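# Move all red foam blocks onto the desk

## Task

Get every red foam block in the room onto the desk, resting there by itself without the robot holding it; all other objects stay where they are on their shelves, tables or counters; the coffee table must be standing upright at the end; the robot must not tip over or finish leaning.

## Robot and tools

Robot: TidyBot++, a mobile base (0.54 m long, 0.50 m wide, 0.38 m tall) on four powered casters, with a single seven-joint arm ending in a two-finger gripper. The shoulder sits 0.12 m ahead of the base centre, 0.68 m off the floor. Cameras: base_camera (fixed on the base) and wrist_camera (fisheye, aims where the hand points). Loose objects may occasionally be nudged by something else.

Frames: base frame has its origin on the floor below the base centre, x forward, y left, z up. hand_pose is reported in it: the midpoint between the finger pads, its z axis along the fingers, fingers closing along its y axis. The odometry frame is the base frame as it was when the scene began. base_odometry counts wheel rotation, so slip shows up as motion; heading is positive to the left, range -3.142 to 3.142. base_tilt is in degrees, positive when leaning forward or right. Expect a few cm and several degrees of drift over roughly thirty moves.

execute_actions: arguments actions (a list holding exactly one action, or empty to just read state and images) and cameras (list of "base_camera", "wrist_camera" or "all"; omitted or null gives all, [] gives none). An action may contain base, joints, or both, plus optional speeds; its motions begin together. base takes exactly one key, each a relative offset from where the base last measured itself: translate_m (metres, forward positive, -2 to 2), strafe_m (metres, left positive, -2 to 2), or rotate_rad (radians, counter-clockwise from above positive, -6.3 to 6.3). joints is a dictionary of absolute targets by name: joint_1_rad (any angle; whole arm about vertical, positive is clockwise from above, opposite to heading), joint_2_rad (shoulder, -2.249 to 2.249), joint_3_rad (any angle, upper-arm roll), joint_4_rad (elbow, -2.579 to 2.579), joint_5_rad (any angle, forearm roll), joint_6_rad (wrist, -2.099 to 2.099), joint_7_rad (any angle, hand roll; hand pointing down, positive is counter-clockwise from above, at 1.57 fingers open left/right), gripper_pos (0 fully open to 1 fully closed; pad gap about 85 x (1 - gripper_pos) mm). Unbounded joints go the short way, so for big turns send steps under half a turn. Done tolerances: ±0.039 for joints 1-4, ±0.056 for 5-7, ±0.03 for the gripper. speeds caps top speed for that action only: translate_m and strafe_m 0.05-0.5 m/s, rotate_rad 0.1-1.57 rad/s (max is default). Base moves needing over 8.667 s are refused; no action lasts over 15 s. Unknown keys or out-of-range values make the whole call refused with no motion. Any joint or base left out can still be driving toward its previous target.

Arm geometry: upper arm 0.42 m, forearm 0.31 m, hand 0.31 m to the hand point. With joint_1_rad 0, joint_3_rad 3.14, joint_5_rad 0 (near the start pose) the arm moves in the x-z plane; tilt from vertical (forward positive) is joint_2 for the upper arm, joint_2 - joint_4 for the forearm, joint_2 - joint_4 - joint_6 for the hand. Forward reach from the shoulder is the sum of length*sin(tilt); height above it is the sum of length*cos(tilt). The arm starts folded, hand down, reaching up to 0.08 m past the base front with the elbow up to 1.15 m high. A downward hand reaches at most about 0.94 m above the floor, only near the base. Closed fingertips stick out about 20 mm beyond the hand point.

Result lines: base_status and joint_status say how each motion ended. "done" for the base only means the wheels turned the commanded amount, even if blocked or slipping. "off_target" means stopped away from target, maybe still pushing. "contact_stop"/"time_out" means it holds where it stopped. For the gripper at 1, "done" means it closed on nothing; "off_target" means something is held at the shown reading. "joint command not followed" with "cause:" means the self-collision check withheld all arm targets (the gripper still moves); those joints show "not_followed" and may be retried on later actions. on_its_own lists uncommanded motion. motor_effort gives percent of max per motor, with the peak in brackets. "ARM HIT" means a hard hit on the base or arm itself; nothing prevents arm-base contact. After a stop, later motion calls in the same reply are skipped.

Friction and load: joints may stop slightly short yet report done; correct by sending last command + (desired - read). Hand is often 1-2 cm off; trust the images. Held loads make the arm sag; while holding, never command a joint to its read angle.

wait: seconds 0-10; returns state and images with no new command. zoom_image: camera and region [x0, y0, x1, y1] in image pixels, at most 504x504, of the latest full image. finished_scene: scene number (1 or 2); ends the scene permanently after the last command holds and reports success; the goal must hold unaided.

Avoid: driving while the arm is caught on anything above about 0.8 m (tip-over); sideways push or pull on a raised hand; driving the arm into things (torque fault above 104.5 N m joints 1-4, 51.3 N m joints 5-7: arm freezes 10 s); blocked base pushing hard; drops, slams, knocking over the coffee table or other items. Holding a load heats motors: MOTOR HOT at 60 °C, OVER-TEMPERATURE FAULT at 75 °C where the arm sinks and joints show limit_stop_at_motor_heat. Faster robot motion is better.

Each tool is called after "Call:" as name(argument=value, ...), one argument or row to a line, values as JSON.

## Session

Call:
execute_actions(
  actions=[],
)

Scene clock: 0.00 s.
base_odometry: x=+0.000 y=+0.000 heading=+0.000 (m, m, rad; odometry frame)
base_tilt: forward=-0.6 right=-0.2 (deg)
base_status: not commanded
joint_positions: joint_1_rad=-0.021 joint_2_rad=-0.391 joint_3_rad=+3.092 joint_4_rad=-2.517 joint_5_rad=+0.058 joint_6_rad=-0.858 joint_7_rad=+1.627 gripper_pos=+0.000
joint_status: not commanded
motor_effort: joint_1_rad=+1 joint_2_rad=+1 joint_3_rad=+1 joint_4_rad=+12 joint_5_rad=+0 joint_6_rad=-1 joint_7_rad=+1 (%)
hand_pose: x=+0.2750 y=-0.0036 z=+0.5980 quat_wxyz=(+0.032, +0.993, +0.079, +0.079) (m; base frame)
pictures: base_camera, wrist_camera
Images, in order (width x height): base_camera 644x364, wrist_camera 644x476.

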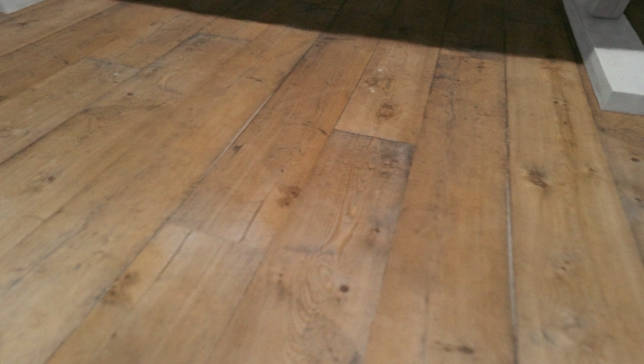

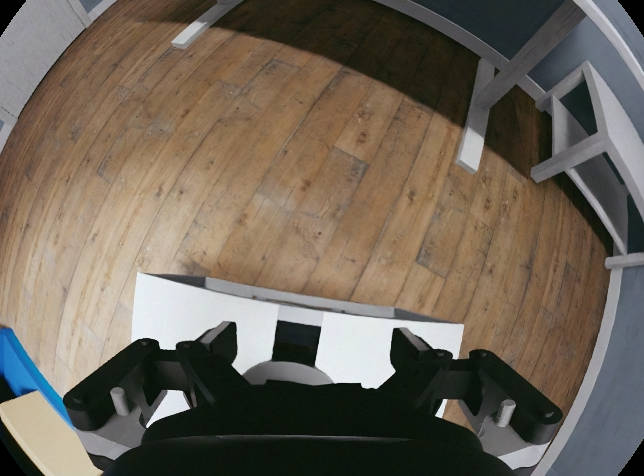

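Call:
execute_actions(
  actions=[
    {"joints":{"joint_1_rad":0,"joint_2_rad":-0.8,"joint_3_rad":3.14,"joint_4_rad":-2.0,"joint_5_rad":0,"joint_6_rad":-0.8,"joint_7_rad":1.57}},
  ],
  cameras=["wrist_camera"],
)

Call:
execute_actions(
  actions=[
    {"joints":{"joint_1_rad":-2.0}},
  ],
  cameras=["wrist_camera"],
)

Call:
execute_actions(
  actions=[
    {"joints":{"joint_1_rad":-4.0}},
  ],
  cameras=["wrist_camera"],
)

Scene clock: 4.00 s.
base_odometry: x=+0.000 y=+0.000 heading=+0.000 (m, m, rad; odometry frame)
base_tilt: forward=-0.6 right=-0.2 (deg)
base_status: not commanded
joint_positions: joint_1_rad=-0.020 joint_2_rad=-0.796 joint_3_rad=+3.118 joint_4_rad=-2.018 joint_5_rad=+0.030 joint_6_rad=-0.838 joint_7_rad=+1.590 gripper_pos=+0.000
joint_status: all done
motor_effort: joint_1_rad=+1(1) joint_2_rad=+7(8) joint_3_rad=+1(2) joint_4_rad=+23(24) joint_5_rad=-1(0) joint_6_rad=+8(8) joint_7_rad=+1(1) (%)
hand_pose: x=+0.3882 y=+0.0088 z=+0.9369 quat_wxyz=(+0.017, +0.857, +0.031, +0.515) (m; base frame)
pictures: wrist_camera
camera_calibration (this result's frames):
wrist_camera: T_world_to_cam=[[0.0233079, -0.993374, 0.112539, -0.113243], [-0.454711, -0.110786, -0.883722, 1.06719], [0.890334, -0.030575, -0.45428, 0.2099], [0, 0, 0, 1]] pos_world=[0.30102, 0.0121539, 1.05119]
Images, in order (width x height): wrist_camera 644x476.

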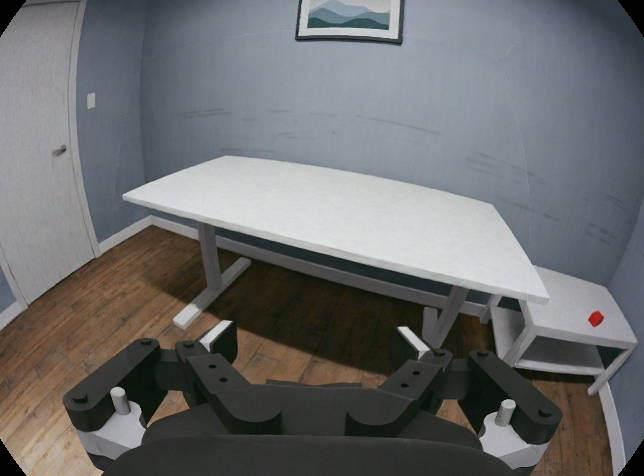

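Scene clock: 7.10 s.
base_odometry: x=+0.000 y=+0.000 heading=+0.000 (m, m, rad; odometry frame)
base_tilt: forward=-0.6 right=-0.2 (deg)
base_status: not commanded
joint_positions: joint_1_rad=-1.983 joint_2_rad=-0.796 joint_3_rad=+3.119 joint_4_rad=-2.018 joint_5_rad=+0.029 joint_6_rad=-0.838 joint_7_rad=+1.590 gripper_pos=+0.000
joint_status: all done
motor_effort: joint_1_rad=+1(0) joint_2_rad=+6(7) joint_3_rad=+1(2) joint_4_rad=+23(23) joint_5_rad=+0(1) joint_6_rad=+8(8) joint_7_rad=+2(2) (%)
hand_pose: x=+0.0083 y=+0.2456 z=+0.9369 quat_wxyz=(-0.418, +0.451, +0.729, +0.300) (m; base frame)
pictures: wrist_camera
camera_calibration (this result's frames):
wrist_camera: T_world_to_cam=[[0.909629, 0.400346, 0.110894, -0.217241], [0.274443, -0.378733, -0.883879, 0.980564], [-0.311859, 0.834437, -0.454379, 0.353043], [0, 0, 0, 1]] pos_world=[0.0385998, 0.163752, 1.05121]
Images, in order (width x height): wrist_camera 644x476.

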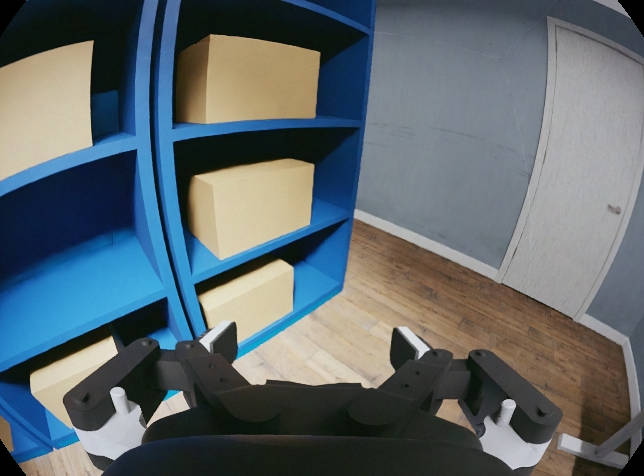

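Scene clock: 10.20 s.
base_odometry: x=+0.000 y=+0.000 heading=+0.000 (m, m, rad; odometry frame)
base_tilt: forward=-0.6 right=-0.2 (deg)
base_status: not commanded
joint_positions: joint_1_rad=-3.983 joint_2_rad=-0.796 joint_3_rad=+3.119 joint_4_rad=-2.018 joint_5_rad=+0.029 joint_6_rad=-0.838 joint_7_rad=+1.590 gripper_pos=+0.000
joint_status: all done
motor_effort: joint_1_rad=+1(1) joint_2_rad=+7(7) joint_3_rad=+1(2) joint_4_rad=+23(23) joint_5_rad=-1(1) joint_6_rad=+8(7) joint_7_rad=+1(1) (%)
hand_pose: x=-0.0583 y=-0.2028 z=+0.9369 quat_wxyz=(-0.478, -0.370, +0.773, -0.190) (m; base frame)
pictures: wrist_camera
camera_calibration (this result's frames):
wrist_camera: T_world_to_cam=[[-0.742481, 0.660658, 0.110692, -0.0204934], [0.230373, 0.407001, -0.883899, 0.985826], [-0.629007, -0.630778, -0.454389, 0.39079], [0, 0, 0, 1]] pos_world=[0.00348575, -0.141192, 1.05121]
Images, in order (width x height): wrist_camera 644x476.

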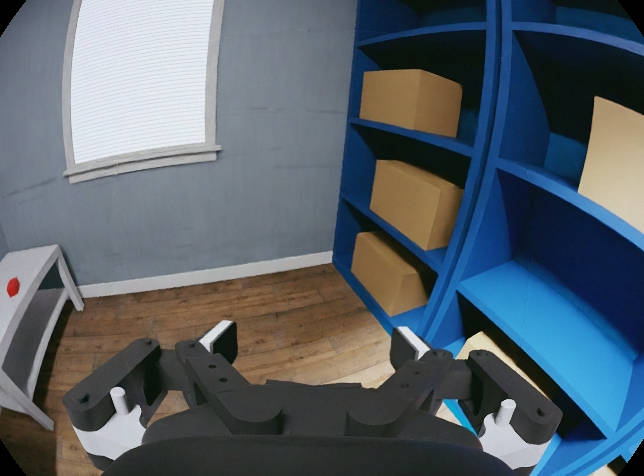

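Call:
execute_actions(
  actions=[
    {"base":{"rotate_rad":-0.26},"joints":{"joint_1_rad":-6.1,"joint_6_rad":-1.2}},
  ],
  cameras=["wrist_camera"],
)

Call:
execute_actions(
  actions=[
    {"base":{"strafe_m":-0.85}},
  ],
)

Scene clock: 18.83 s.
base_odometry: x=+0.000 y=+0.000 heading=-0.259 (m, m, rad; odometry frame)
base_tilt: forward=-0.6 right=-0.2 (deg)
base_status: done
joint_positions: joint_1_rad=-6.083 joint_2_rad=-0.796 joint_3_rad=+3.120 joint_4_rad=-2.018 joint_5_rad=+0.029 joint_6_rad=-1.160 joint_7_rad=+1.590 gripper_pos=+0.000
joint_status: all done
motor_effort: joint_1_rad=+1(1) joint_2_rad=+8(9) joint_3_rad=+2(2) joint_4_rad=+22(23) joint_5_rad=-1(0) joint_6_rad=+6(7) joint_7_rad=+2(1) (%)
hand_pose: x=+0.3236 y=-0.0425 z=+0.8578 quat_wxyz=(-0.059, -0.926, +0.074, -0.366) (m; base frame)
pictures: wrist_camera
camera_calibration (this result's frames):
wrist_camera: T_world_to_cam=[[-0.174972, -0.978662, 0.107729, -0.0848815], [-0.717818, 0.0519103, -0.694293, 0.891786], [0.673886, -0.198811, -0.711584, 0.513448], [0, 0, 0, 1]] pos_world=[0.279283, -0.027284, 0.993666]
Images, in order (width x height): wrist_camera 644x476.

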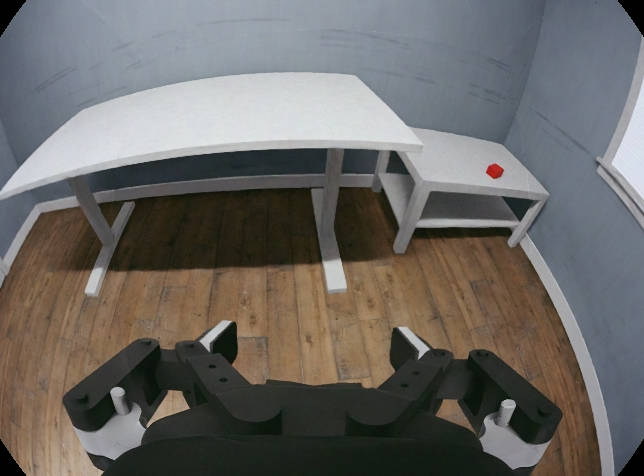

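Scene clock: 21.97 s.
base_odometry: x=-0.218 y=-0.822 heading=-0.259 (m, m, rad; odometry frame)
base_tilt: forward=-0.5 right=-0.2 (deg)
base_status: done
joint_positions: joint_1_rad=-6.083 joint_2_rad=-0.796 joint_3_rad=+3.125 joint_4_rad=-2.018 joint_5_rad=+0.026 joint_6_rad=-1.161 joint_7_rad=+1.590 gripper_pos=+0.000
joint_status: not commanded
motor_effort: joint_1_rad=+1(2) joint_2_rad=+8(9) joint_3_rad=+2(4) joint_4_rad=+22(22) joint_5_rad=-1(0) joint_6_rad=+5(6) joint_7_rad=+1(1) (%)
hand_pose: x=+0.3234 y=-0.0429 z=+0.8576 quat_wxyz=(-0.057, -0.926, +0.076, -0.366) (m; base frame)
pictures: base_camera, wrist_camera
camera_calibration (this result's frames):
wrist_camera: T_world_to_cam=[[-0.177005, -0.978971, 0.101416, -0.0792345], [-0.717453, 0.0578051, -0.694204, 0.891543], [0.673743, -0.195638, -0.712598, 0.51448], [0, 0, 0, 1]] pos_world=[0.278988, -0.0284519, 0.993566]
Images, in order (width x height): base_camera 644x364, wrist_camera 644x476.

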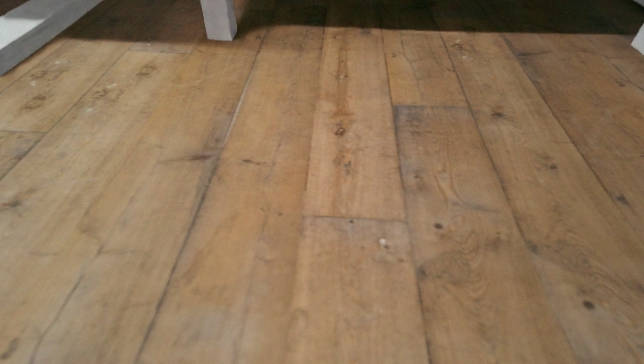

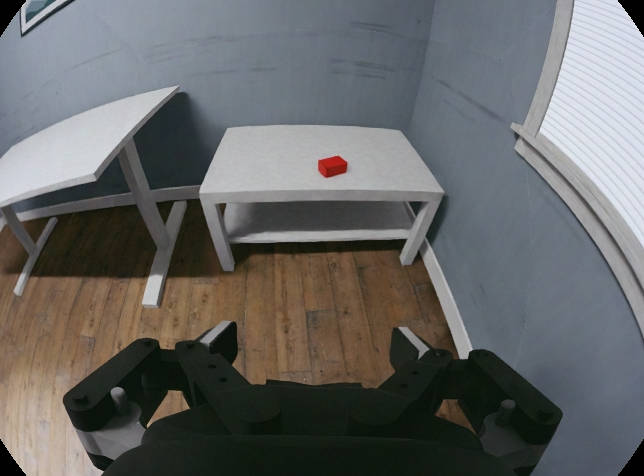

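Call:
execute_actions(
  actions=[
    {"base":{"strafe_m":-0.27},"joints":{"joint_1_rad":-6.30,"joint_2_rad":0.44,"joint_4_rad":-1.564,"joint_6_rad":-1.14,"joint_3_rad":3.16,"joint_5_rad":-0.03}},
  ],
  cameras=[],
)

Call:
execute_actions(
  actions=[
    {"base":{"translate_m":0.55}},
  ],
)

Scene clock: 28.23 s.
base_odometry: x=-0.287 y=-1.083 heading=-0.259 (m, m, rad; odometry frame)
base_tilt: forward=-0.6 right=-0.2 (deg)
base_status: done
joint_positions: joint_1_rad=-6.280 joint_2_rad=+0.438 joint_3_rad=+3.139 joint_4_rad=-1.589 joint_5_rad=+0.000 joint_6_rad=-1.161 joint_7_rad=+1.590 gripper_pos=+0.000
joint_status: all done
motor_effort: joint_1_rad=+1(0) joint_2_rad=-33(35) joint_3_rad=+0(2) joint_4_rad=+17(22) joint_5_rad=-1(1) joint_6_rad=-1(6) joint_7_rad=+1(1) (%)
hand_pose: x=+0.5652 y=+0.0013 z=+0.6133 quat_wxyz=(+0.001, -1.000, -0.009, +0.023) (m; base frame)
pictures: none
No camera images: the call's "cameras" was empty. Leave "cameras" out to get every camera's image.

Scene clock: 30.70 s.
base_odometry: x=+0.244 y=-1.224 heading=-0.260 (m, m, rad; odometry frame)
base_tilt: forward=-0.6 right=-0.2 (deg)
base_status: done
joint_positions: joint_1_rad=-6.280 joint_2_rad=+0.440 joint_3_rad=+3.139 joint_4_rad=-1.582 joint_5_rad=-0.001 joint_6_rad=-1.161 joint_7_rad=+1.590 gripper_pos=+0.000
joint_status: not commanded
motor_effort: joint_1_rad=+1(1) joint_2_rad=-33(35) joint_3_rad=+0(0) joint_4_rad=+16(18) joint_5_rad=-1(1) joint_6_rad=-1(2) joint_7_rad=+1(2) (%)
hand_pose: x=+0.5682 y=+0.0014 z=+0.6143 quat_wxyz=(+0.001, -1.000, -0.009, +0.021) (m; base frame)
pictures: base_camera, wrist_camera
camera_calibration (this result's frames):
wrist_camera: T_world_to_cam=[[0.0582228, -0.997836, 0.030559, -0.0579368], [-0.997972, -0.0573876, 0.0275308, 0.611963], [-0.0257175, -0.0320999, -0.999154, 0.758041], [0, 0, 0, 1]] pos_world=[0.63359, 0.00164075, 0.742322]
Images, in order (width x height): base_camera 644x364, wrist_camera 644x476.

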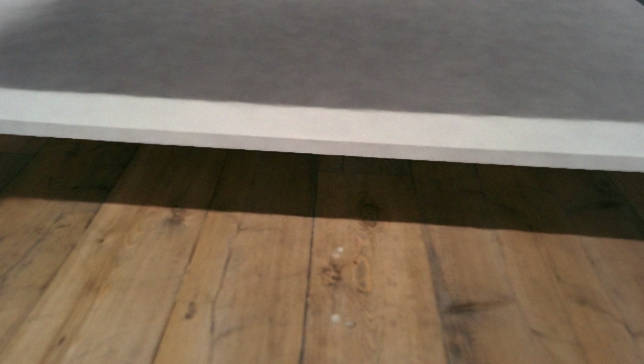

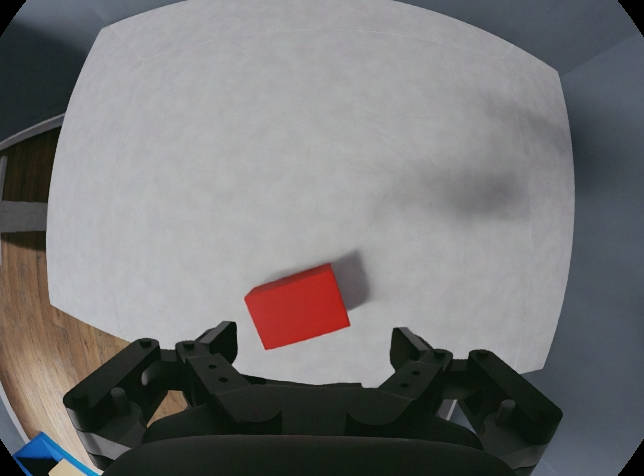

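Call:
execute_actions(
  actions=[
    {"joints":{"joint_1_rad":-6.335,"joint_7_rad":0.28}},
  ],
  cameras=[],
)

Call:
execute_actions(
  actions=[
    {"joints":{"joint_2_rad":0.60,"joint_4_rad":-1.84,"joint_6_rad":-0.66}},
  ],
  cameras=["wrist_camera"],
)

Scene clock: 35.17 s.
base_odometry: x=+0.244 y=-1.224 heading=-0.260 (m, m, rad; odometry frame)
base_tilt: forward=-0.6 right=-0.2 (deg)
base_status: not commanded
joint_positions: joint_1_rad=-6.315 joint_2_rad=+0.440 joint_3_rad=+3.139 joint_4_rad=-1.582 joint_5_rad=-0.001 joint_6_rad=-1.161 joint_7_rad=+0.280 gripper_pos=+0.000
joint_status: all done
motor_effort: joint_1_rad=+1(1) joint_2_rad=-33(33) joint_3_rad=+0(0) joint_4_rad=+16(17) joint_5_rad=-2(1) joint_6_rad=-1(1) joint_7_rad=+2(2) (%)
hand_pose: x=+0.5679 y=+0.0170 z=+0.6143 quat_wxyz=(-0.012, -0.809, +0.588, +0.017) (m; base frame)
pictures: none
No camera images: the call's "cameras" was empty. Leave "cameras" out to get every camera's image.

Scene clock: 37.03 s.
base_odometry: x=+0.244 y=-1.224 heading=-0.260 (m, m, rad; odometry frame)
base_tilt: forward=-0.6 right=-0.2 (deg)
base_status: not commanded
joint_positions: joint_1_rad=-6.316 joint_2_rad=+0.551 joint_3_rad=+3.141 joint_4_rad=-1.804 joint_5_rad=-0.003 joint_6_rad=-0.689 joint_7_rad=+0.280 gripper_pos=+0.000
joint_status: joint_2_rad off_target (ended at +0.551, target +0.600); the others done
motor_effort: joint_1_rad=+1(1) joint_2_rad=-30(37) joint_3_rad=+0(3) joint_4_rad=+12(17) joint_5_rad=-1(4) joint_6_rad=+0(8) joint_7_rad=+1(1) (%)
hand_pose: x=+0.5921 y=+0.0175 z=+0.5086 quat_wxyz=(+0.031, -0.807, +0.588, -0.038) (m; base frame)
pictures: wrist_camera
camera_calibration (this result's frames):
wrist_camera: T_world_to_cam=[[-0.937746, -0.34224, -0.0591919, 0.583882], [-0.340166, 0.939406, -0.0424635, 0.268261], [0.0701379, -0.0196849, -0.997343, 0.595719], [0, 0, 0, 1]] pos_world=[0.597004, -0.0404515, 0.640088]
Images, in order (width x height): wrist_camera 644x476.

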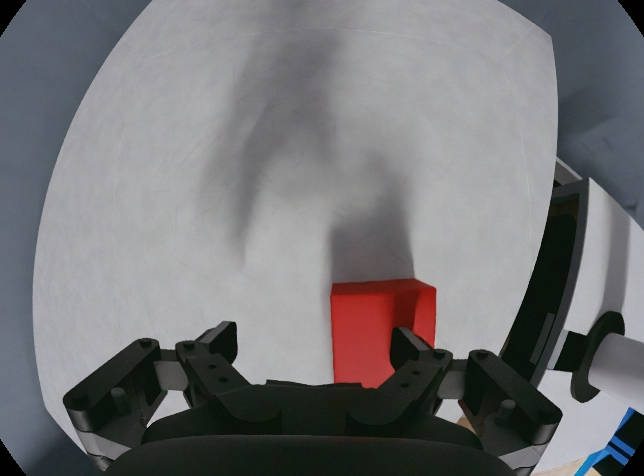

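Call:
execute_actions(
  actions=[
    {"base":{"translate_m":-0.035}},
  ],
  cameras=[],
)

Call:
execute_actions(
  actions=[
    {"joints":{"joint_2_rad":0.67}},
  ],
  cameras=["wrist_camera"],
)

Scene clock: 53.30 s.
base_odometry: x=+0.210 y=-1.215 heading=-0.260 (m, m, rad; odometry frame)
base_tilt: forward=-0.6 right=-0.2 (deg)
base_status: done
joint_positions: joint_1_rad=-6.324 joint_2_rad=+0.540 joint_3_rad=+3.162 joint_4_rad=-1.799 joint_5_rad=-0.005 joint_6_rad=-0.662 joint_7_rad=+0.280 gripper_pos=+0.000
joint_status: not commanded
motor_effort: joint_1_rad=+0(3) joint_2_rad=-30(30) joint_3_rad=-1(5) joint_4_rad=+12(12) joint_5_rad=-2(4) joint_6_rad=+0(6) joint_7_rad=+0(1) (%)
hand_pose: x=+0.6047 y=+0.0120 z=+0.5156 quat_wxyz=(+0.040, -0.803, +0.592, -0.057) (m; base frame)
pictures: none
No camera images: the call's "cameras" was empty. Leave "cameras" out to get every camera's image.

Scene clock: 61.40 s.
base_odometry: x=+0.210 y=-1.215 heading=-0.260 (m, m, rad; odometry frame)
base_tilt: forward=-0.6 right=-0.2 (deg)
base_status: not commanded
joint_positions: joint_1_rad=-6.329 joint_2_rad=+0.565 joint_3_rad=+3.162 joint_4_rad=-1.771 joint_5_rad=-0.012 joint_6_rad=-0.656 joint_7_rad=+0.280 gripper_pos=+0.000
joint_status: joint_2_rad off_target (ended at +0.565, target +0.670)
motor_effort: joint_1_rad=+4(3) joint_2_rad=-12(26) joint_3_rad=+4(4) joint_4_rad=-3(9) joint_5_rad=+0(4) joint_6_rad=-6(6) joint_7_rad=+1(0) (%)
hand_pose: x=+0.6177 y=+0.0165 z=+0.5117 quat_wxyz=(+0.045, -0.803, +0.592, -0.060) (m; base frame)
pictures: wrist_camera
camera_calibration (this result's frames):
wrist_camera: T_world_to_cam=[[-0.936919, -0.332641, -0.107388, 0.631684], [-0.327579, 0.942769, -0.0622819, 0.280408], [0.12196, -0.023175, -0.992264, 0.562381], [0, 0, 0, 1]] pos_world=[0.615105, -0.0412025, 0.643331]
Images, in order (width x height): wrist_camera 644x476.

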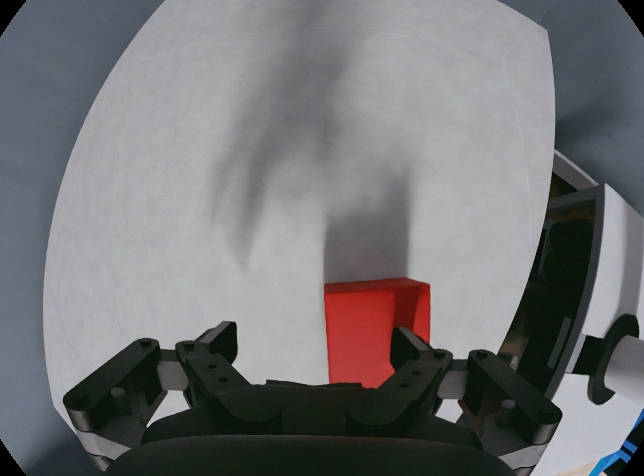

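Call:
execute_actions(
  actions=[
    {"joints":{"joint_2_rad":0.44}},
  ],
  cameras=[],
)

Call:
execute_actions(
  actions=[
    {"joints":{"joint_2_rad":0.54,"joint_4_rad":-1.72,"joint_6_rad":-0.93,"joint_3_rad":3.12}},
  ],
  cameras=["wrist_camera"],
)

Scene clock: 64.43 s.
base_odometry: x=+0.210 y=-1.215 heading=-0.260 (m, m, rad; odometry frame)
base_tilt: forward=-0.6 right=-0.2 (deg)
base_status: not commanded
joint_positions: joint_1_rad=-6.329 joint_2_rad=+0.445 joint_3_rad=+3.163 joint_4_rad=-1.827 joint_5_rad=-0.012 joint_6_rad=-0.656 joint_7_rad=+0.280 gripper_pos=+0.000
joint_status: all done
motor_effort: joint_1_rad=+1(4) joint_2_rad=-33(36) joint_3_rad=+0(2) joint_4_rad=+16(16) joint_5_rad=-1(3) joint_6_rad=+2(6) joint_7_rad=+2(1) (%)
hand_pose: x=+0.6064 y=+0.0156 z=+0.5545 quat_wxyz=(+0.065, -0.800, +0.591, -0.085) (m; base frame)
pictures: none
No camera images: the call's "cameras" was empty. Leave "cameras" out to get every camera's image.

Scene clock: 65.43 s.
base_odometry: x=+0.210 y=-1.215 heading=-0.260 (m, m, rad; odometry frame)
base_tilt: forward=-0.6 right=-0.2 (deg)
base_status: not commanded
joint_positions: joint_1_rad=-6.329 joint_2_rad=+0.536 joint_3_rad=+3.139 joint_4_rad=-1.742 joint_5_rad=-0.012 joint_6_rad=-0.896 joint_7_rad=+0.280 gripper_pos=+0.000
joint_status: all done
motor_effort: joint_1_rad=+1(0) joint_2_rad=-34(36) joint_3_rad=+0(0) joint_4_rad=+14(16) joint_5_rad=-1(1) joint_6_rad=-1(2) joint_7_rad=+2(2) (%)
hand_pose: x=+0.5621 y=+0.0261 z=+0.5281 quat_wxyz=(-0.006, -0.811, +0.585, +0.016) (m; base frame)
pictures: wrist_camera
camera_calibration (this result's frames):
wrist_camera: T_world_to_cam=[[-0.93405, -0.351704, 0.0620867, 0.493943], [-0.351983, 0.935982, 0.00673632, 0.231616], [-0.0604812, -0.0155614, -0.998048, 0.691117], [0, 0, 0, 1]] pos_world=[0.584692, -0.0323117, 0.65754]
Images, in order (width x height): wrist_camera 644x476.

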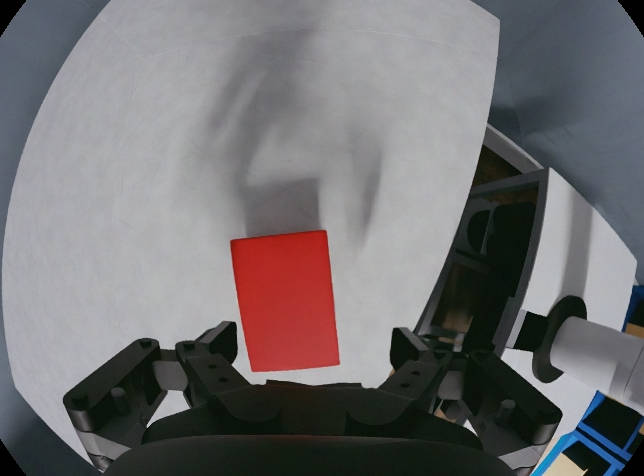

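Call:
execute_actions(
  actions=[
    {"joints":{"joint_1_rad":-6.265,"joint_6_rad":-0.77}},
  ],
  cameras=["wrist_camera"],
)

Call:
execute_actions(
  actions=[
    {"joints":{"joint_2_rad":0.64,"joint_6_rad":-0.73}},
  ],
  cameras=["wrist_camera"],
)

Scene clock: 68.57 s.
base_odometry: x=+0.210 y=-1.215 heading=-0.260 (m, m, rad; odometry frame)
base_tilt: forward=-0.6 right=-0.2 (deg)
base_status: not commanded
joint_positions: joint_1_rad=-6.275 joint_2_rad=+0.536 joint_3_rad=+3.135 joint_4_rad=-1.739 joint_5_rad=-0.012 joint_6_rad=-0.803 joint_7_rad=+0.280 gripper_pos=+0.000
joint_status: all done
motor_effort: joint_1_rad=+1(1) joint_2_rad=-35(35) joint_3_rad=+0(1) joint_4_rad=+15(15) joint_5_rad=-1(1) joint_6_rad=+0(2) joint_7_rad=+1(1) (%)
hand_pose: x=+0.5930 y=+0.0031 z=+0.5292 quat_wxyz=(+0.024, -0.795, +0.606, -0.021) (m; base frame)
pictures: wrist_camera
camera_calibration (this result's frames):
wrist_camera: T_world_to_cam=[[-0.952891, -0.301928, -0.028945, 0.573846], [-0.301396, 0.95326, -0.021374, 0.248834], [0.0340455, -0.0116432, -0.999352, 0.638351], [0, 0, 0, 1]] pos_world=[0.600078, -0.0565105, 0.659866]
Images, in order (width x height): wrist_camera 644x476.

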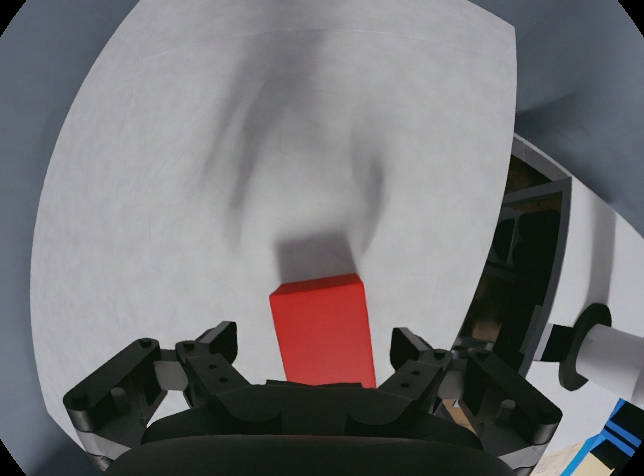

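Scene clock: 69.53 s.
base_odometry: x=+0.210 y=-1.215 heading=-0.260 (m, m, rad; odometry frame)
base_tilt: forward=-0.6 right=-0.2 (deg)
base_status: not commanded
joint_positions: joint_1_rad=-6.275 joint_2_rad=+0.642 joint_3_rad=+3.135 joint_4_rad=-1.739 joint_5_rad=-0.012 joint_6_rad=-0.770 joint_7_rad=+0.280 gripper_pos=+0.000
joint_status: all done
motor_effort: joint_1_rad=+1(1) joint_2_rad=-37(39) joint_3_rad=+0(0) joint_4_rad=+13(15) joint_5_rad=-1(1) joint_6_rad=-1(1) joint_7_rad=+1(2) (%)
hand_pose: x=+0.5847 y=+0.0031 z=+0.4799 quat_wxyz=(+0.002, -0.795, +0.607, +0.007) (m; base frame)
pictures: wrist_camera
camera_calibration (this result's frames):
wrist_camera: T_world_to_cam=[[-0.952632, -0.301534, 0.0396186, 0.531461], [-0.301738, 0.953391, 0.000862957, 0.234773], [-0.0380322, -0.0111324, -0.999215, 0.631403], [0, 0, 0, 1]] pos_world=[0.601141, -0.0565483, 0.609649]
Images, in order (width x height): wrist_camera 644x476.

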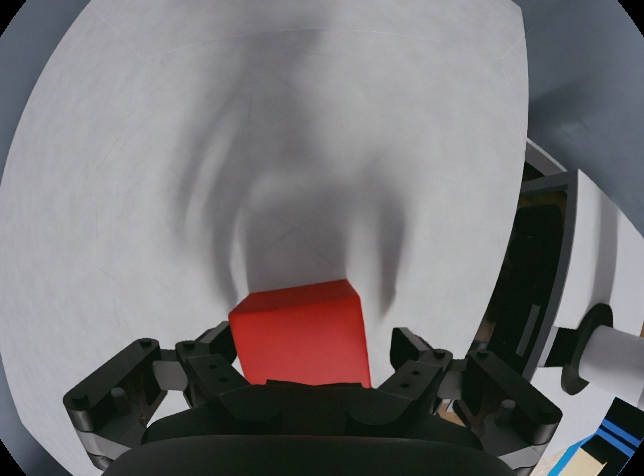

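Call:
execute_actions(
  actions=[
    {"joints":{"gripper_pos":1}},
  ],
  cameras=[],
)

Call:
execute_actions(
  actions=[
    {"joints":{"joint_2_rad":0.3}},
  ],
  cameras=[],
)

Call:
execute_actions(
  actions=[
    {"base":{"translate_m":-0.1},"joints":{"joint_2_rad":0.22,"joint_4_rad":-1.07,"joint_6_rad":-1.8}},
  ],
  cameras=[],
)

Call:
execute_actions(
  actions=[
    {"base":{"strafe_m":1.0},"joints":{"joint_7_rad":1.57}},
  ],
)

Scene clock: 73.53 s.
base_odometry: x=+0.210 y=-1.215 heading=-0.260 (m, m, rad; odometry frame)
base_tilt: forward=-0.6 right=-0.2 (deg)
base_status: not commanded
joint_positions: joint_1_rad=-6.275 joint_2_rad=+0.638 joint_3_rad=+3.135 joint_4_rad=-1.739 joint_5_rad=-0.012 joint_6_rad=-0.769 joint_7_rad=+0.280 gripper_pos=+0.370
joint_status: gripper_pos off_target (ended at +0.370, target +1.000)
motor_effort: joint_1_rad=+1(0) joint_2_rad=-37(38) joint_3_rad=+1(0) joint_4_rad=+14(14) joint_5_rad=-1(1) joint_6_rad=-1(4) joint_7_rad=+1(1) (%)
hand_pose: x=+0.5860 y=+0.0031 z=+0.4817 quat_wxyz=(+0.004, -0.795, +0.607, +0.005) (m; base frame)
pictures: none
No camera images: the call's "cameras" was empty. Leave "cameras" out to get every camera's image.

Scene clock: 75.00 s.
base_odometry: x=+0.210 y=-1.215 heading=-0.260 (m, m, rad; odometry frame)
base_tilt: forward=-0.6 right=-0.2 (deg)
base_status: not commanded
joint_positions: joint_1_rad=-6.275 joint_2_rad=+0.300 joint_3_rad=+3.135 joint_4_rad=-1.737 joint_5_rad=-0.012 joint_6_rad=-0.769 joint_7_rad=+0.280 gripper_pos=+0.370
joint_status: all done
motor_effort: joint_1_rad=+1(1) joint_2_rad=-31(40) joint_3_rad=+0(0) joint_4_rad=+19(19) joint_5_rad=-1(1) joint_6_rad=+2(2) joint_7_rad=+1(1) (%)
hand_pose: x=+0.6266 y=+0.0027 z=+0.6486 quat_wxyz=(+0.105, -0.784, +0.597, -0.130) (m; base frame)
pictures: none
No camera images: the call's "cameras" was empty. Leave "cameras" out to get every camera's image.

Scene clock: 76.90 s.
base_odometry: x=+0.114 y=-1.189 heading=-0.259 (m, m, rad; odometry frame)
base_tilt: forward=-0.6 right=-0.1 (deg)
base_status: done
joint_positions: joint_1_rad=-6.274 joint_2_rad=+0.229 joint_3_rad=+3.135 joint_4_rad=-1.092 joint_5_rad=-0.012 joint_6_rad=-1.764 joint_7_rad=+0.280 gripper_pos=+0.370
joint_status: all done
motor_effort: joint_1_rad=+1(1) joint_2_rad=-27(33) joint_3_rad=+0(1) joint_4_rad=+19(22) joint_5_rad=-1(1) joint_6_rad=+0(3) joint_7_rad=+1(2) (%)
hand_pose: x=+0.5366 y=+0.0038 z=+0.8586 quat_wxyz=(+0.022, -0.798, +0.601, -0.019) (m; base frame)
pictures: none
No camera images: the call's "cameras" was empty. Leave "cameras" out to get every camera's image.

Scene clock: 80.27 s.
base_odometry: x=+0.370 y=-0.223 heading=-0.259 (m, m, rad; odometry frame)
base_tilt: forward=-0.6 right=-0.2 (deg)
base_status: done
joint_positions: joint_1_rad=-6.273 joint_2_rad=+0.229 joint_3_rad=+3.133 joint_4_rad=-1.092 joint_5_rad=-0.012 joint_6_rad=-1.764 joint_7_rad=+1.570 gripper_pos=+0.370
joint_status: all done
motor_effort: joint_1_rad=+1(2) joint_2_rad=-27(28) joint_3_rad=+1(1) joint_4_rad=+19(19) joint_5_rad=-1(2) joint_6_rad=+0(0) joint_7_rad=+2(1) (%)
hand_pose: x=+0.5366 y=+0.0040 z=+0.8588 quat_wxyz=(+0.007, -1.000, +0.000, -0.029) (m; base frame)
pictures: base_camera, wrist_camera
camera_calibration (this result's frames):
wrist_camera: T_world_to_cam=[[0.0373207, -0.999041, 0.0228843, -0.0431762], [-0.996703, -0.0388649, -0.0712274, 0.657836], [0.0720485, -0.0201506, -0.997198, 0.94745], [0, 0, 0, 1]] pos_world=[0.589016, 0.00152367, 0.992639]
Images, in order (width x height): base_camera 644x364, wrist_camera 644x476.

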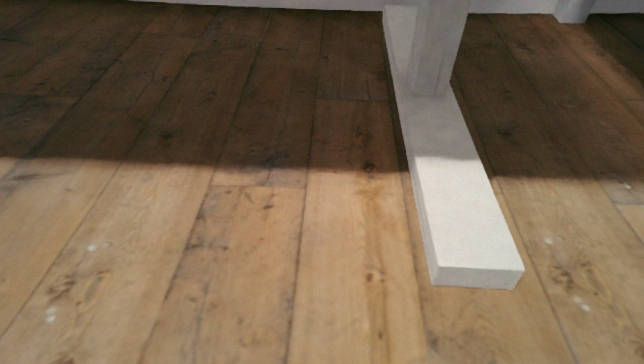

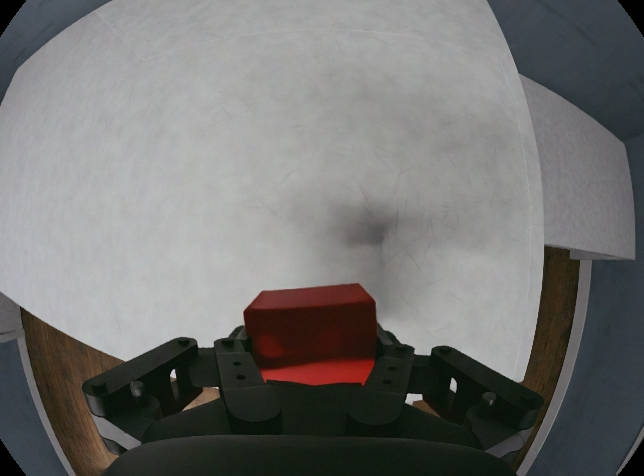

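Call:
execute_actions(
  actions=[
    {"base":{"translate_m":0.08},"joints":{"joint_2_rad":0.40,"joint_6_rad":-1.63}},
  ],
  cameras=["wrist_camera"],
)

Scene clock: 82.83 s.
base_odometry: x=+0.447 y=-0.243 heading=-0.259 (m, m, rad; odometry frame)
base_tilt: forward=-0.7 right=-0.2 (deg)
base_status: done
joint_positions: joint_1_rad=-6.273 joint_2_rad=+0.405 joint_3_rad=+3.133 joint_4_rad=-1.089 joint_5_rad=-0.012 joint_6_rad=-1.661 joint_7_rad=+1.570 gripper_pos=+0.370
joint_status: all done
motor_effort: joint_1_rad=+1(0) joint_2_rad=-34(42) joint_3_rad=+0(0) joint_4_rad=+19(21) joint_5_rad=-1(1) joint_6_rad=+0(1) joint_7_rad=+1(1) (%)
hand_pose: x=+0.5940 y=+0.0037 z=+0.7816 quat_wxyz=(+0.008, -1.000, +0.001, +0.006) (m; base frame)
pictures: wrist_camera
camera_calibration (this result's frames):
wrist_camera: T_world_to_cam=[[0.0372188, -0.999136, 0.0184698, -0.0403173], [-0.999305, -0.0372526, -0.00148403, 0.656633], [0.0021708, -0.0184018, -0.999828, 0.909906], [0, 0, 0, 1]] pos_world=[0.655701, 0.000922629, 0.911469]
Images, in order (width x height): wrist_camera 644x476.

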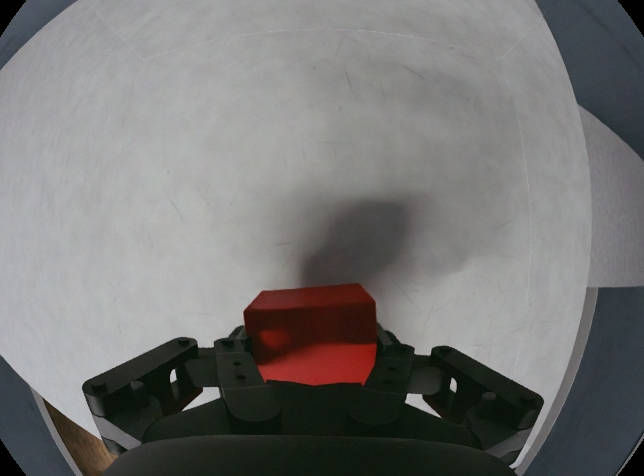

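Call:
execute_actions(
  actions=[
    {"joints":{"joint_2_rad":0.47}},
  ],
  cameras=["wrist_camera"],
)

Scene clock: 84.77 s.
base_odometry: x=+0.447 y=-0.243 heading=-0.259 (m, m, rad; odometry frame)
base_tilt: forward=-0.6 right=-0.2 (deg)
base_status: not commanded
joint_positions: joint_1_rad=-6.273 joint_2_rad=+0.465 joint_3_rad=+3.133 joint_4_rad=-1.086 joint_5_rad=-0.012 joint_6_rad=-1.661 joint_7_rad=+1.570 gripper_pos=+0.370
joint_status: all done
motor_effort: joint_1_rad=+1(0) joint_2_rad=-35(38) joint_3_rad=+0(0) joint_4_rad=+18(19) joint_5_rad=-2(1) joint_6_rad=-1(5) joint_7_rad=+2(1) (%)
hand_pose: x=+0.5999 y=+0.0036 z=+0.7538 quat_wxyz=(+0.008, -0.999, +0.001, +0.035) (m; base frame)
pictures: wrist_camera
camera_calibration (this result's frames):
wrist_camera: T_world_to_cam=[[0.0381895, -0.999147, 0.0156937, -0.0385684], [-0.997749, -0.0372603, 0.0557506, 0.618366], [-0.0551183, -0.0177874, -0.998321, 0.915289], [0, 0, 0, 1]] pos_world=[0.668897, 0.000785653, 0.879883]
Images, in order (width x height): wrist_camera 644x476.

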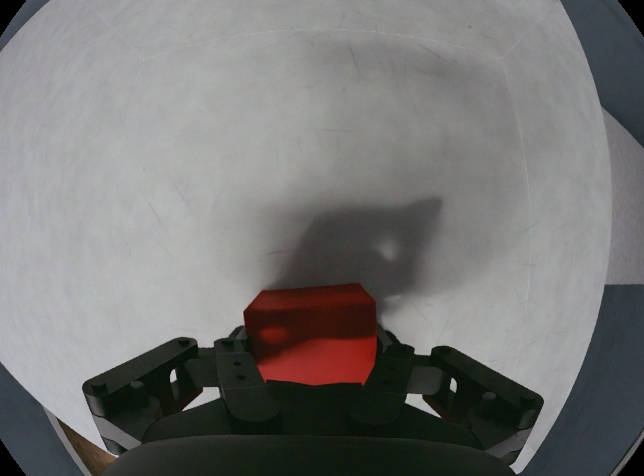

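Near touching. Release, then survey the shelves from here.

Call:
execute_actions(
  actions=[
    {"joints":{"gripper_pos":0}},
  ],
  cameras=[],
)

Call:
execute_actions(
  actions=[
    {"joints":{"joint_2_rad":-0.1}},
  ],
  cameras=["wrist_camera"],
)

Call:
execute_actions(
  actions=[
    {"joints":{"joint_1_rad":-9.3,"joint_2_rad":-0.5,"joint_4_rad":-1.2,"joint_6_rad":-1.1}},
  ],
  cameras=["wrist_camera"],
)

Scene clock: 87.50 s.
base_odometry: x=+0.447 y=-0.243 heading=-0.259 (m, m, rad; odometry frame)
base_tilt: forward=-0.6 right=-0.2 (deg)
base_status: not commanded
joint_positions: joint_1_rad=-6.273 joint_2_rad=+0.465 joint_3_rad=+3.133 joint_4_rad=-1.086 joint_5_rad=-0.012 joint_6_rad=-1.661 joint_7_rad=+1.570 gripper_pos=+0.000
joint_status: all done
motor_effort: joint_1_rad=+1(1) joint_2_rad=-35(37) joint_3_rad=+0(0) joint_4_rad=+18(18) joint_5_rad=-1(1) joint_6_rad=-2(2) joint_7_rad=+2(1) (%)
hand_pose: x=+0.5999 y=+0.0036 z=+0.7538 quat_wxyz=(+0.008, -0.999, +0.001, +0.035) (m; base frame)
pictures: none
No camera images: the call's "cameras" was empty. Leave "cameras" out to get every camera's image.

Scene clock: 89.43 s.
base_odometry: x=+0.447 y=-0.243 heading=-0.259 (m, m, rad; odometry frame)
base_tilt: forward=-0.6 right=-0.2 (deg)
base_status: not commanded
joint_positions: joint_1_rad=-6.273 joint_2_rad=-0.103 joint_3_rad=+3.133 joint_4_rad=-1.085 joint_5_rad=-0.012 joint_6_rad=-1.661 joint_7_rad=+1.570 gripper_pos=+0.000
joint_status: all done
motor_effort: joint_1_rad=+1(1) joint_2_rad=-14(38) joint_3_rad=+1(0) joint_4_rad=+18(20) joint_5_rad=-1(1) joint_6_rad=+4(3) joint_7_rad=+2(2) (%)
hand_pose: x=+0.4859 y=+0.0048 z=+1.0017 quat_wxyz=(+0.005, -0.969, -0.001, -0.247) (m; base frame)
pictures: wrist_camera
camera_calibration (this result's frames):
wrist_camera: T_world_to_cam=[[0.0220706, -0.99898, 0.0393851, -0.0528208], [-0.870475, -0.0385775, -0.490698, 0.976368], [0.491717, -0.0234538, -0.870439, 0.762775], [0, 0, 0, 1]] pos_world=[0.476, 0.00278882, 1.14513]
Images, in order (width x height): wrist_camera 644x476.

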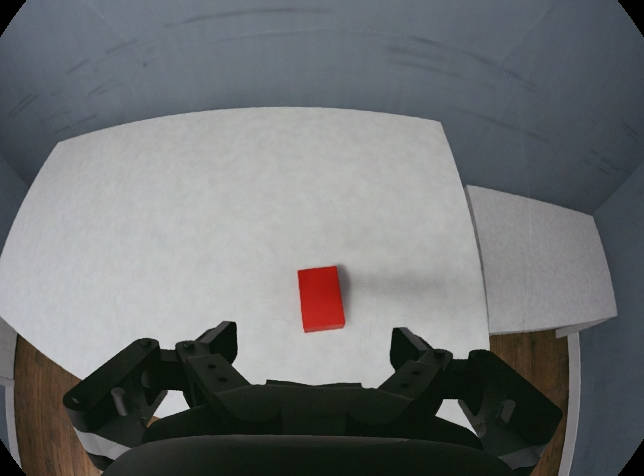

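Scene clock: 93.30 s.
base_odometry: x=+0.447 y=-0.243 heading=-0.259 (m, m, rad; odometry frame)
base_tilt: forward=-0.7 right=-0.2 (deg)
base_status: not commanded
joint_positions: joint_1_rad=-9.282 joint_2_rad=-0.488 joint_3_rad=+3.133 joint_4_rad=-1.174 joint_5_rad=-0.012 joint_6_rad=-1.140 joint_7_rad=+1.570 gripper_pos=+0.000
joint_status: all done
motor_effort: joint_1_rad=+1(0) joint_2_rad=+1(15) joint_3_rad=+1(2) joint_4_rad=+18(19) joint_5_rad=-1(2) joint_6_rad=+9(8) joint_7_rad=+1(2) (%)
hand_pose: x=-0.1824 y=+0.0338 z=+1.2177 quat_wxyz=(+0.610, -0.051, -0.790, -0.037) (m; base frame)
pictures: wrist_camera
camera_calibration (this result's frames):
wrist_camera: T_world_to_cam=[[0.148588, 0.988007, 0.0419982, -0.0649296], [0.242565, 0.00475817, -0.970123, 1.2871], [-0.958689, 0.154336, -0.238949, 0.240511], [0, 0, 0, 1]] pos_world=[-0.0719816, 0.0209071, 1.30884]
Images, in order (width x height): wrist_camera 644x476.

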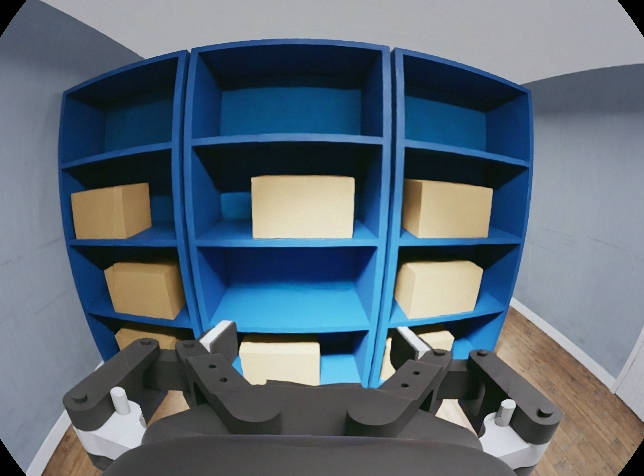

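Call:
execute_actions(
  actions=[
    {"base":{"translate_m":-0.2},"joints":{"joint_1_rad":-11.0}},
  ],
  cameras=[],
)

Call:
execute_actions(
  actions=[
    {"joints":{"joint_2_rad":1.8,"joint_4_rad":-0.6,"joint_6_rad":0.8}},
  ],
  cameras=["wrist_camera"],
)

Scene clock: 102.47 s.
base_odometry: x=+0.254 y=-0.192 heading=-0.259 (m, m, rad; odometry frame)
base_tilt: forward=-0.6 right=-0.2 (deg)
base_status: done
joint_positions: joint_1_rad=-10.982 joint_2_rad=-0.494 joint_3_rad=+3.131 joint_4_rad=-1.180 joint_5_rad=-0.013 joint_6_rad=-1.138 joint_7_rad=+1.570 gripper_pos=+0.000
joint_status: all done
motor_effort: joint_1_rad=+1(0) joint_2_rad=+2(5) joint_3_rad=+1(5) joint_4_rad=+18(19) joint_5_rad=-1(2) joint_6_rad=+8(8) joint_7_rad=+2(2) (%)
hand_pose: x=+0.1252 y=-0.3012 z=+1.2172 quat_wxyz=(+0.430, +0.560, -0.559, +0.435) (m; base frame)
pictures: none
No camera images: the call's "cameras" was empty. Leave "cameras" out to get every camera's image.

Scene clock: 106.07 s.
base_odometry: x=+0.254 y=-0.192 heading=-0.259 (m, m, rad; odometry frame)
base_tilt: forward=-0.6 right=-0.1 (deg)
base_status: not commanded
joint_positions: joint_1_rad=-10.982 joint_2_rad=+1.797 joint_3_rad=+3.131 joint_4_rad=-0.624 joint_5_rad=-0.013 joint_6_rad=+0.759 joint_7_rad=+1.570 gripper_pos=+0.000
joint_status: all done
motor_effort: joint_1_rad=+1(1) joint_2_rad=-56(66) joint_3_rad=+0(0) joint_4_rad=+19(23) joint_5_rad=-1(1) joint_6_rad=+8(10) joint_7_rad=+2(2) (%)
hand_pose: x=+0.1066 y=-0.9273 z=+0.3227 quat_wxyz=(+0.478, +0.511, -0.533, +0.476) (m; base frame)
pictures: wrist_camera
camera_calibration (this result's frames):
wrist_camera: T_world_to_cam=[[-0.998147, 0.0563427, 0.0229646, 0.143791], [-0.0185334, 0.0779462, -0.996785, 0.457677], [-0.0579516, -0.995364, -0.0767575, -0.762387], [0, 0, 0, 1]] pos_world=[0.107825, -0.802629, 0.394384]
Images, in order (width x height): wrist_camera 644x476.

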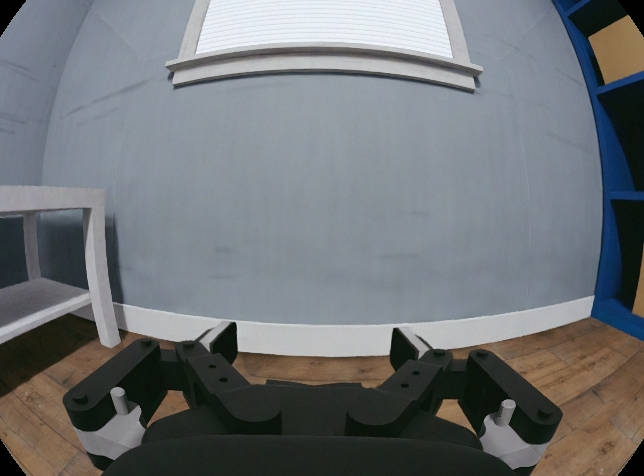

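Call:
execute_actions(
  actions=[
    {"joints":{"joint_1_rad":-11.45}},
  ],
  cameras=["wrist_camera"],
)

Scene clock: 108.63 s.
base_odometry: x=+0.254 y=-0.192 heading=-0.259 (m, m, rad; odometry frame)
base_tilt: forward=-0.6 right=-0.2 (deg)
base_status: not commanded
joint_positions: joint_1_rad=-11.453 joint_2_rad=+1.797 joint_3_rad=+3.131 joint_4_rad=-0.622 joint_5_rad=-0.013 joint_6_rad=+0.759 joint_7_rad=+1.570 gripper_pos=+0.000
joint_status: all done
motor_effort: joint_1_rad=+1(7) joint_2_rad=-56(57) joint_3_rad=+0(1) joint_4_rad=+18(19) joint_5_rad=-1(2) joint_6_rad=+8(9) joint_7_rad=+1(2) (%)
hand_pose: x=+0.5291 y=-0.8322 z=+0.3236 quat_wxyz=(+0.354, +0.621, -0.399, +0.574) (m; base frame)
pictures: wrist_camera
camera_calibration (this result's frames):
wrist_camera: T_world_to_cam=[[-0.914955, -0.402909, 0.0228564, 0.133981], [-0.0511421, 0.0595838, -0.996912, 0.460959], [0.400303, -0.913299, -0.0751221, -0.817929], [0, 0, 0, 1]] pos_world=[0.47358, -0.720498, 0.395029]
Images, in order (width x height): wrist_camera 644x476.

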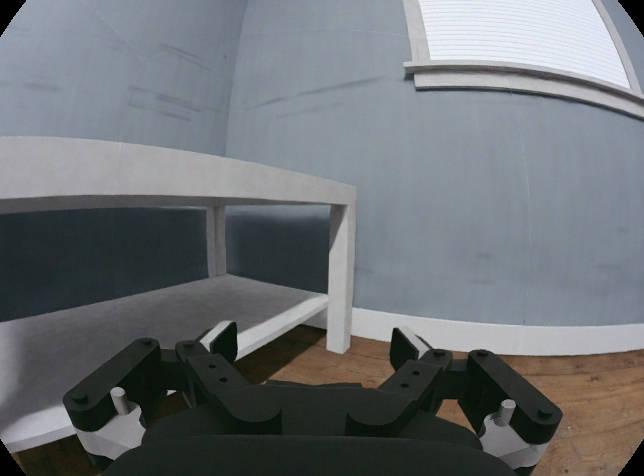

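Call:
finished_scene(
  scene=1,
)

The scene is finished: the task was done.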